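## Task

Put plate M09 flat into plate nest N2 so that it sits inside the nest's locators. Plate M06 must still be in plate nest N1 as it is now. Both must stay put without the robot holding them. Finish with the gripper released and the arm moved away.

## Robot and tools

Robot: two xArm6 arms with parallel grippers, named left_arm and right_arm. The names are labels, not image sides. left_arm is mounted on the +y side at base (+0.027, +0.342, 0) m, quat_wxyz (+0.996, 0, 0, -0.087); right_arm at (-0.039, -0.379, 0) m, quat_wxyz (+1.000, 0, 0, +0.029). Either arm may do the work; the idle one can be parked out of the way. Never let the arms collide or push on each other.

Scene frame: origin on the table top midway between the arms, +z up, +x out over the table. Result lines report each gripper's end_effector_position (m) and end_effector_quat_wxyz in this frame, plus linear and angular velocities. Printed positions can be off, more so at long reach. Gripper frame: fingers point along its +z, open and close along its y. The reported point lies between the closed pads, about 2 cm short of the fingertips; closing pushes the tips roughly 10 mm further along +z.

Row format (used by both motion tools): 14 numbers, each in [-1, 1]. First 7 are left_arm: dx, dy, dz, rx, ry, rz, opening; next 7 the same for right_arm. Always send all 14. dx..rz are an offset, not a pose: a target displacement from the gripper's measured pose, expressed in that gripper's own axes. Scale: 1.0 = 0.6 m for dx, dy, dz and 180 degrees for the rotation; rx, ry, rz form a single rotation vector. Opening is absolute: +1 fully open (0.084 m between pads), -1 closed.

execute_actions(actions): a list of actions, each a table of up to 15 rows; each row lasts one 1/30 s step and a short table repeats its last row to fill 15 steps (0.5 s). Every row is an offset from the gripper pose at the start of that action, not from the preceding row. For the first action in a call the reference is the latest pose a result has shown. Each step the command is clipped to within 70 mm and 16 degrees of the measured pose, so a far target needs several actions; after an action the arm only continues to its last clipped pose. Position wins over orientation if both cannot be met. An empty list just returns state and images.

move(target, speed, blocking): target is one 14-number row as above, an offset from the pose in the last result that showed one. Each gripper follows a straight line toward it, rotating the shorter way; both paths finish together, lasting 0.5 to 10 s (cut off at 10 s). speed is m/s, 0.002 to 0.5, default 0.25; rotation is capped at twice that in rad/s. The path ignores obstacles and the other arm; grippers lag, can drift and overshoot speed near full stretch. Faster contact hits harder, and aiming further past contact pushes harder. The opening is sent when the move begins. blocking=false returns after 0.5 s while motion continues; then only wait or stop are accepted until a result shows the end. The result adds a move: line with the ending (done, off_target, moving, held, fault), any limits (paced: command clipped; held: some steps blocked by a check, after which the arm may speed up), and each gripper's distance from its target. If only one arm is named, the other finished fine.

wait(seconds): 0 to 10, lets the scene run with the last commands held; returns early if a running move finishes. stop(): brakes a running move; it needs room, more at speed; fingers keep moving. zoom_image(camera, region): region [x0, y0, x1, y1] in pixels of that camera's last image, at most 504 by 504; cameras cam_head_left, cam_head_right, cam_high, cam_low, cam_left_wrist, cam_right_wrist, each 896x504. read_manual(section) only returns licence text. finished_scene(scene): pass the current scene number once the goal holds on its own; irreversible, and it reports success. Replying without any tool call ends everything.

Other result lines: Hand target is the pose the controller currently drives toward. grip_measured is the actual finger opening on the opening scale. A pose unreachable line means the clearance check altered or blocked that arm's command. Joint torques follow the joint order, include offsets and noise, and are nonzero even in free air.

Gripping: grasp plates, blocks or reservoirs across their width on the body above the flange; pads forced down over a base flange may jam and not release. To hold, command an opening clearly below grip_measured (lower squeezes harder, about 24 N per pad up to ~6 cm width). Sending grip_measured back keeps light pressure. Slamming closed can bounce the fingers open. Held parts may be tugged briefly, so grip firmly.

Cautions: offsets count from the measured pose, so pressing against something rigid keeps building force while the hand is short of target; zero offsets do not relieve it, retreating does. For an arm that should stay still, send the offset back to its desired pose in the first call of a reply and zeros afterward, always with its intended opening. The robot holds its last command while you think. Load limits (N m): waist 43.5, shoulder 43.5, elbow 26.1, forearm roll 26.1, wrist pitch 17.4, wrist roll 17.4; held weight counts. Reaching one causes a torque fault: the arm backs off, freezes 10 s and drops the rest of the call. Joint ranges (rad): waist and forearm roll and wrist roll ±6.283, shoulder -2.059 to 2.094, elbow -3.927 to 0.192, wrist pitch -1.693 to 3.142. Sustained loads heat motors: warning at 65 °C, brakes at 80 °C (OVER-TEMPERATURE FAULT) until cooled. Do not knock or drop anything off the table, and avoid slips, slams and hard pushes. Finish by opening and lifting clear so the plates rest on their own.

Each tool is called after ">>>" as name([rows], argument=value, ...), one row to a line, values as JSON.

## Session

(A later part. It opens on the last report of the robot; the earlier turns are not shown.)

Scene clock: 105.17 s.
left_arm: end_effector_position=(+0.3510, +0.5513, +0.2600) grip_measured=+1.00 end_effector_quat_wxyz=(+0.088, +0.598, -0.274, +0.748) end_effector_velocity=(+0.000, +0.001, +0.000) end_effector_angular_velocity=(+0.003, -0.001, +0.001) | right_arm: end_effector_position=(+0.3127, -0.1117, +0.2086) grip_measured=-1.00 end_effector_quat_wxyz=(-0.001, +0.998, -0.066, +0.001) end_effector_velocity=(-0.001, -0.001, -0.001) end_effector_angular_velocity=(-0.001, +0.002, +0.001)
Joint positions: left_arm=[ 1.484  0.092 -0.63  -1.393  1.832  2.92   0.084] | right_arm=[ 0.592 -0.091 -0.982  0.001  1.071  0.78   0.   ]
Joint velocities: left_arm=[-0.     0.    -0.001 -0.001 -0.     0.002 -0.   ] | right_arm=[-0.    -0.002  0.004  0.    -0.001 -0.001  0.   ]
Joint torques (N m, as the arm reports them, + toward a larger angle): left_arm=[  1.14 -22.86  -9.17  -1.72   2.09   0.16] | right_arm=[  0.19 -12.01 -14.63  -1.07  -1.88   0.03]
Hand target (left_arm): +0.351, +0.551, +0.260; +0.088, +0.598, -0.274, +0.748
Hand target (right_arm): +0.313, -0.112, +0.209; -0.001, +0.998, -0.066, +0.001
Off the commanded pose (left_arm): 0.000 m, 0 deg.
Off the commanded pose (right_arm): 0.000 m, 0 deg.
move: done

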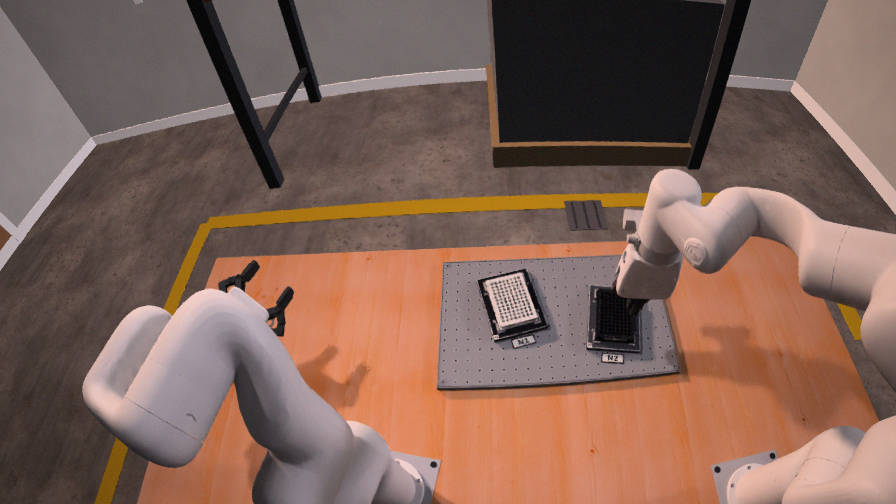

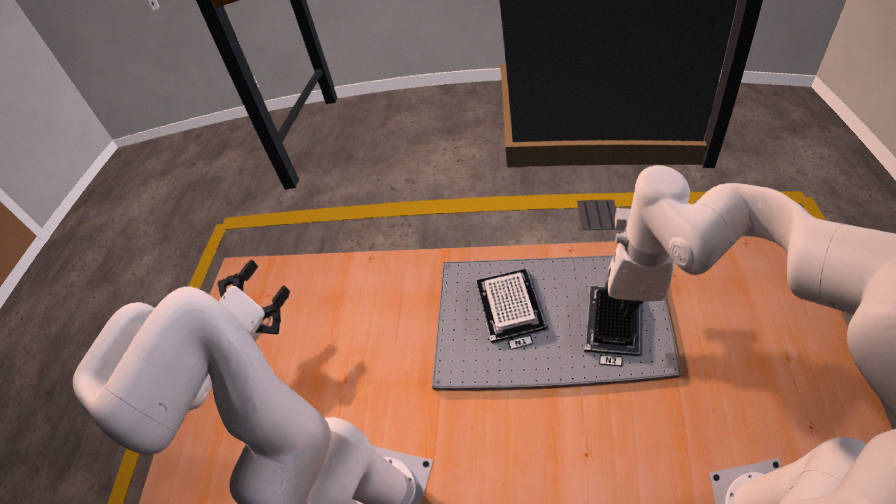

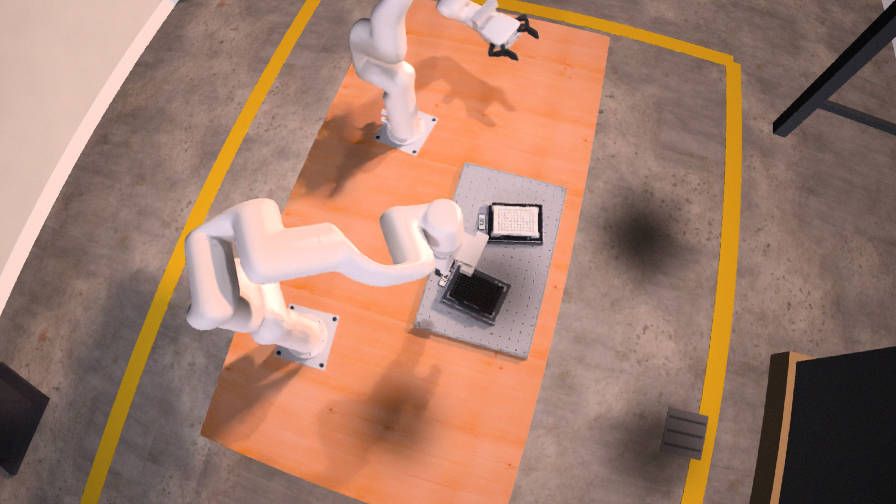

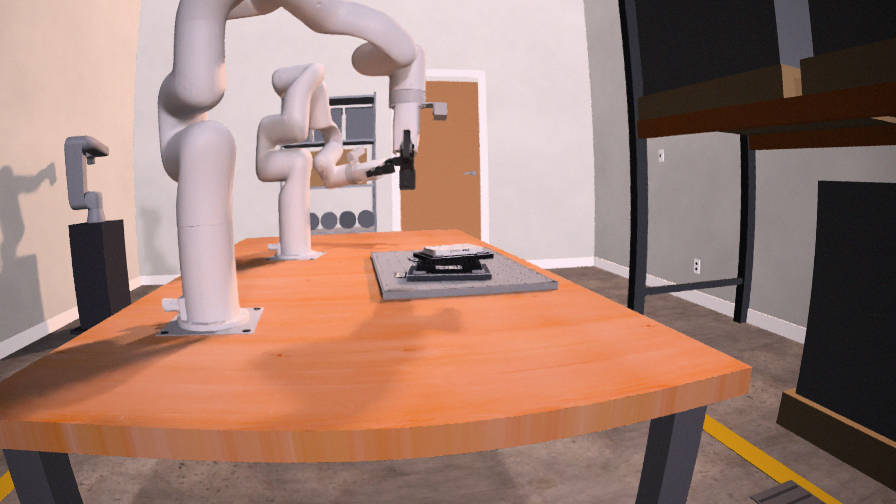

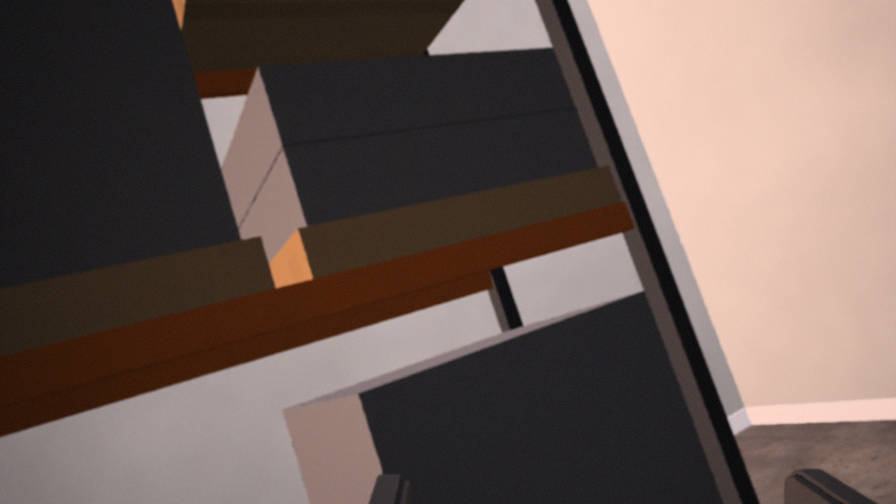

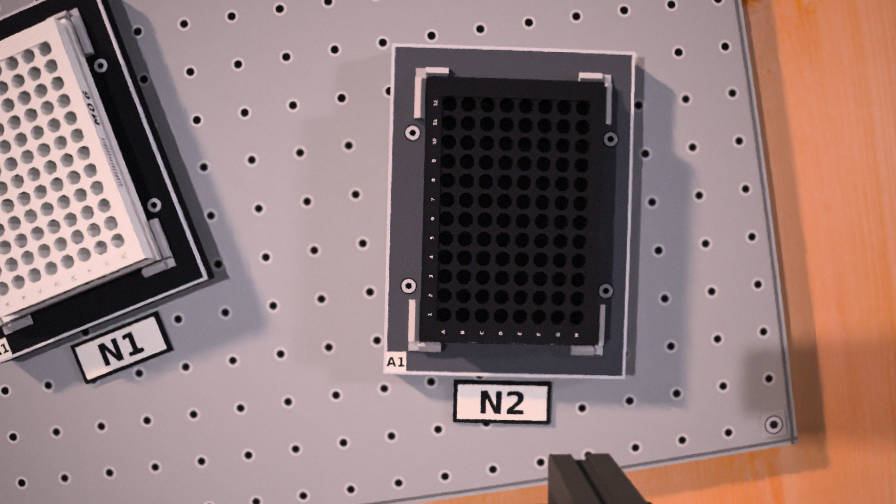

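Looks seated; check flatness.

>>> zoom_image(camera="cam_low", region=[380,235,520,300])

>>> zoom_image(camera="cam_right_wrist", region=[380,40,650,380])

Region (380, 235, 520, 300) of cam_low's 896x504 image, scaled by 3.600, with more detail than that image has; it fills the top 234 rows of this view, and the rest is white.

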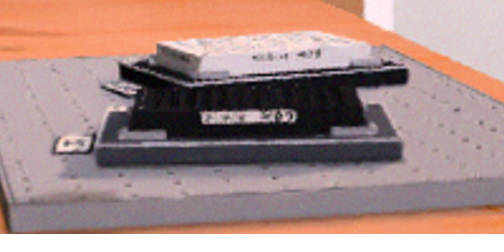

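Region (380, 40, 650, 380) of cam_right_wrist's 896x504 image, scaled by 1.482, with more detail than that image has; it fills the left 400 columns of this view, and the rest is white.

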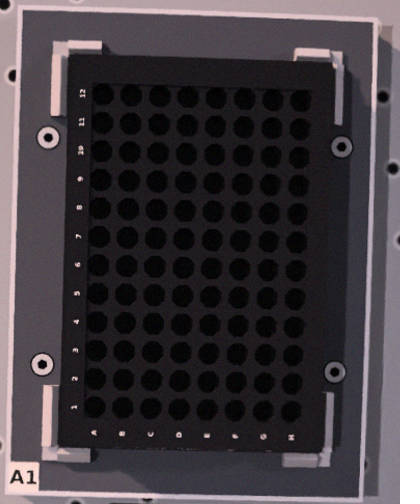

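Seated and flat.

>>> move(target=[0,0,0,0,0,0,1,-0.1,0.2,-0.08,0,0,0,-1])

>>> finished_scene(scene=2)

Scene clock: 112.50 s.
left_arm: end_effector_position=(+0.3510, +0.5513, +0.2600) grip_measured=+1.00 end_effector_quat_wxyz=(+0.088, +0.598, -0.274, +0.748) end_effector_velocity=(-0.000, -0.000, +0.000) end_effector_angular_velocity=(-0.000, -0.001, -0.001) | right_arm: end_effector_position=(+0.2375, -0.2230, +0.2560) grip_measured=-1.00 end_effector_quat_wxyz=(-0.000, +0.998, -0.066, +0.000) end_effector_velocity=(-0.000, -0.001, +0.001) end_effector_angular_velocity=(+0.001, -0.002, -0.001)
Joint positions: left_arm=[ 1.484  0.092 -0.63  -1.393  1.832  2.92   0.084] | right_arm=[ 0.456 -0.57  -0.698  0.001  1.268  0.644  0.   ]
Joint velocities: left_arm=[-0.    -0.     0.     0.     0.001  0.     0.   ] | right_arm=[-0.002 -0.005  0.     0.     0.002 -0.001  0.   ]
Joint torques (N m, as the arm reports them, + toward a larger angle): left_arm=[  1.11 -22.91  -8.93  -2.33   2.27   0.06] | right_arm=[  0.01  -6.02 -15.04  -0.78  -1.82   0.04]
Hand target (left_arm): +0.351, +0.551, +0.260; +0.088, +0.598, -0.274, +0.748
Hand target (right_arm): +0.238, -0.223, +0.256; -0.001, +0.998, -0.066, +0.001
Off the commanded pose (left_arm): 0.000 m, 0 deg.
Off the commanded pose (right_arm): 0.000 m, 0 deg.
move: done

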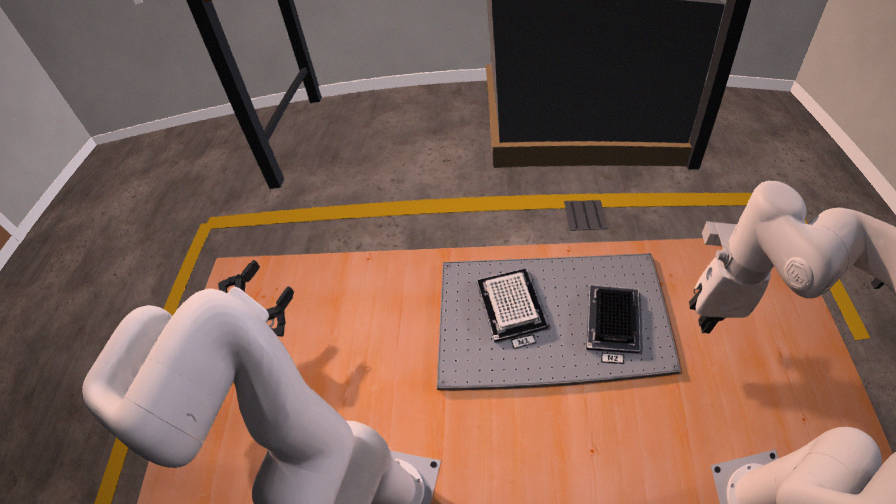

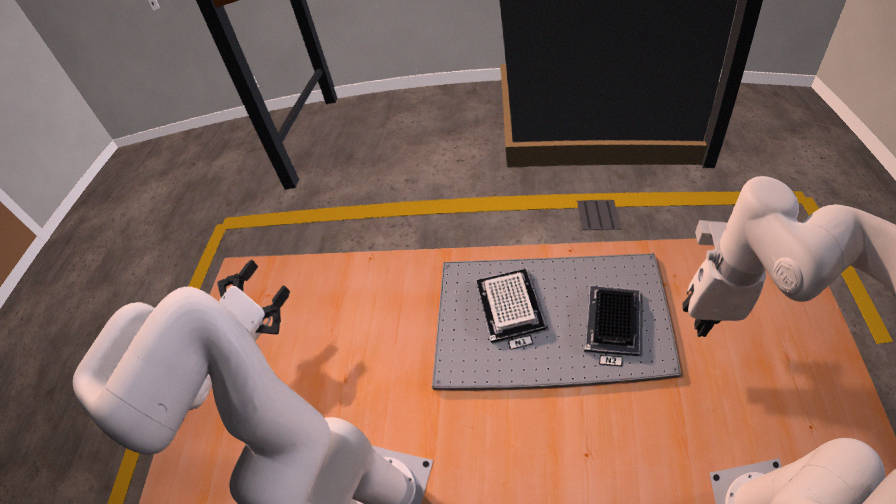

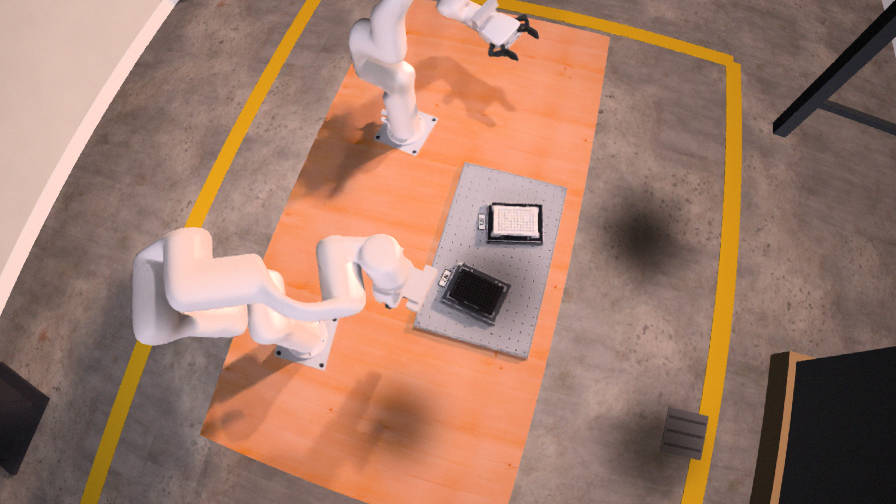

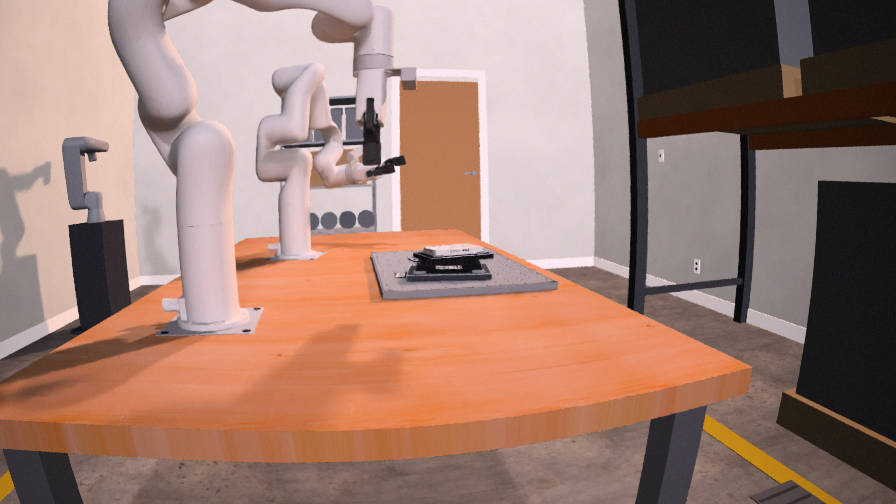

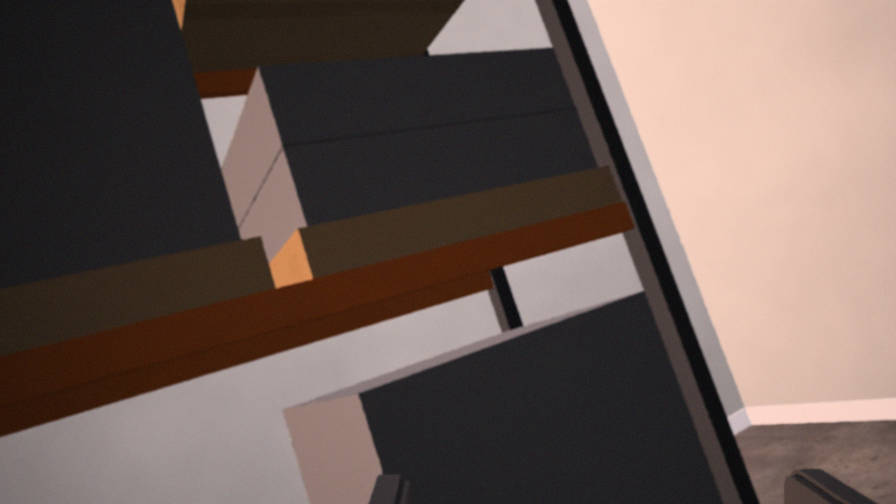

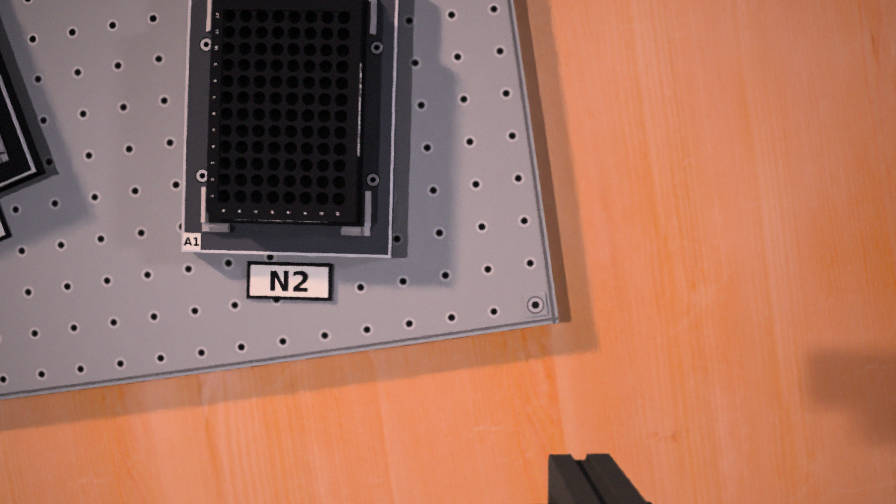

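The scene is finished: the task was done.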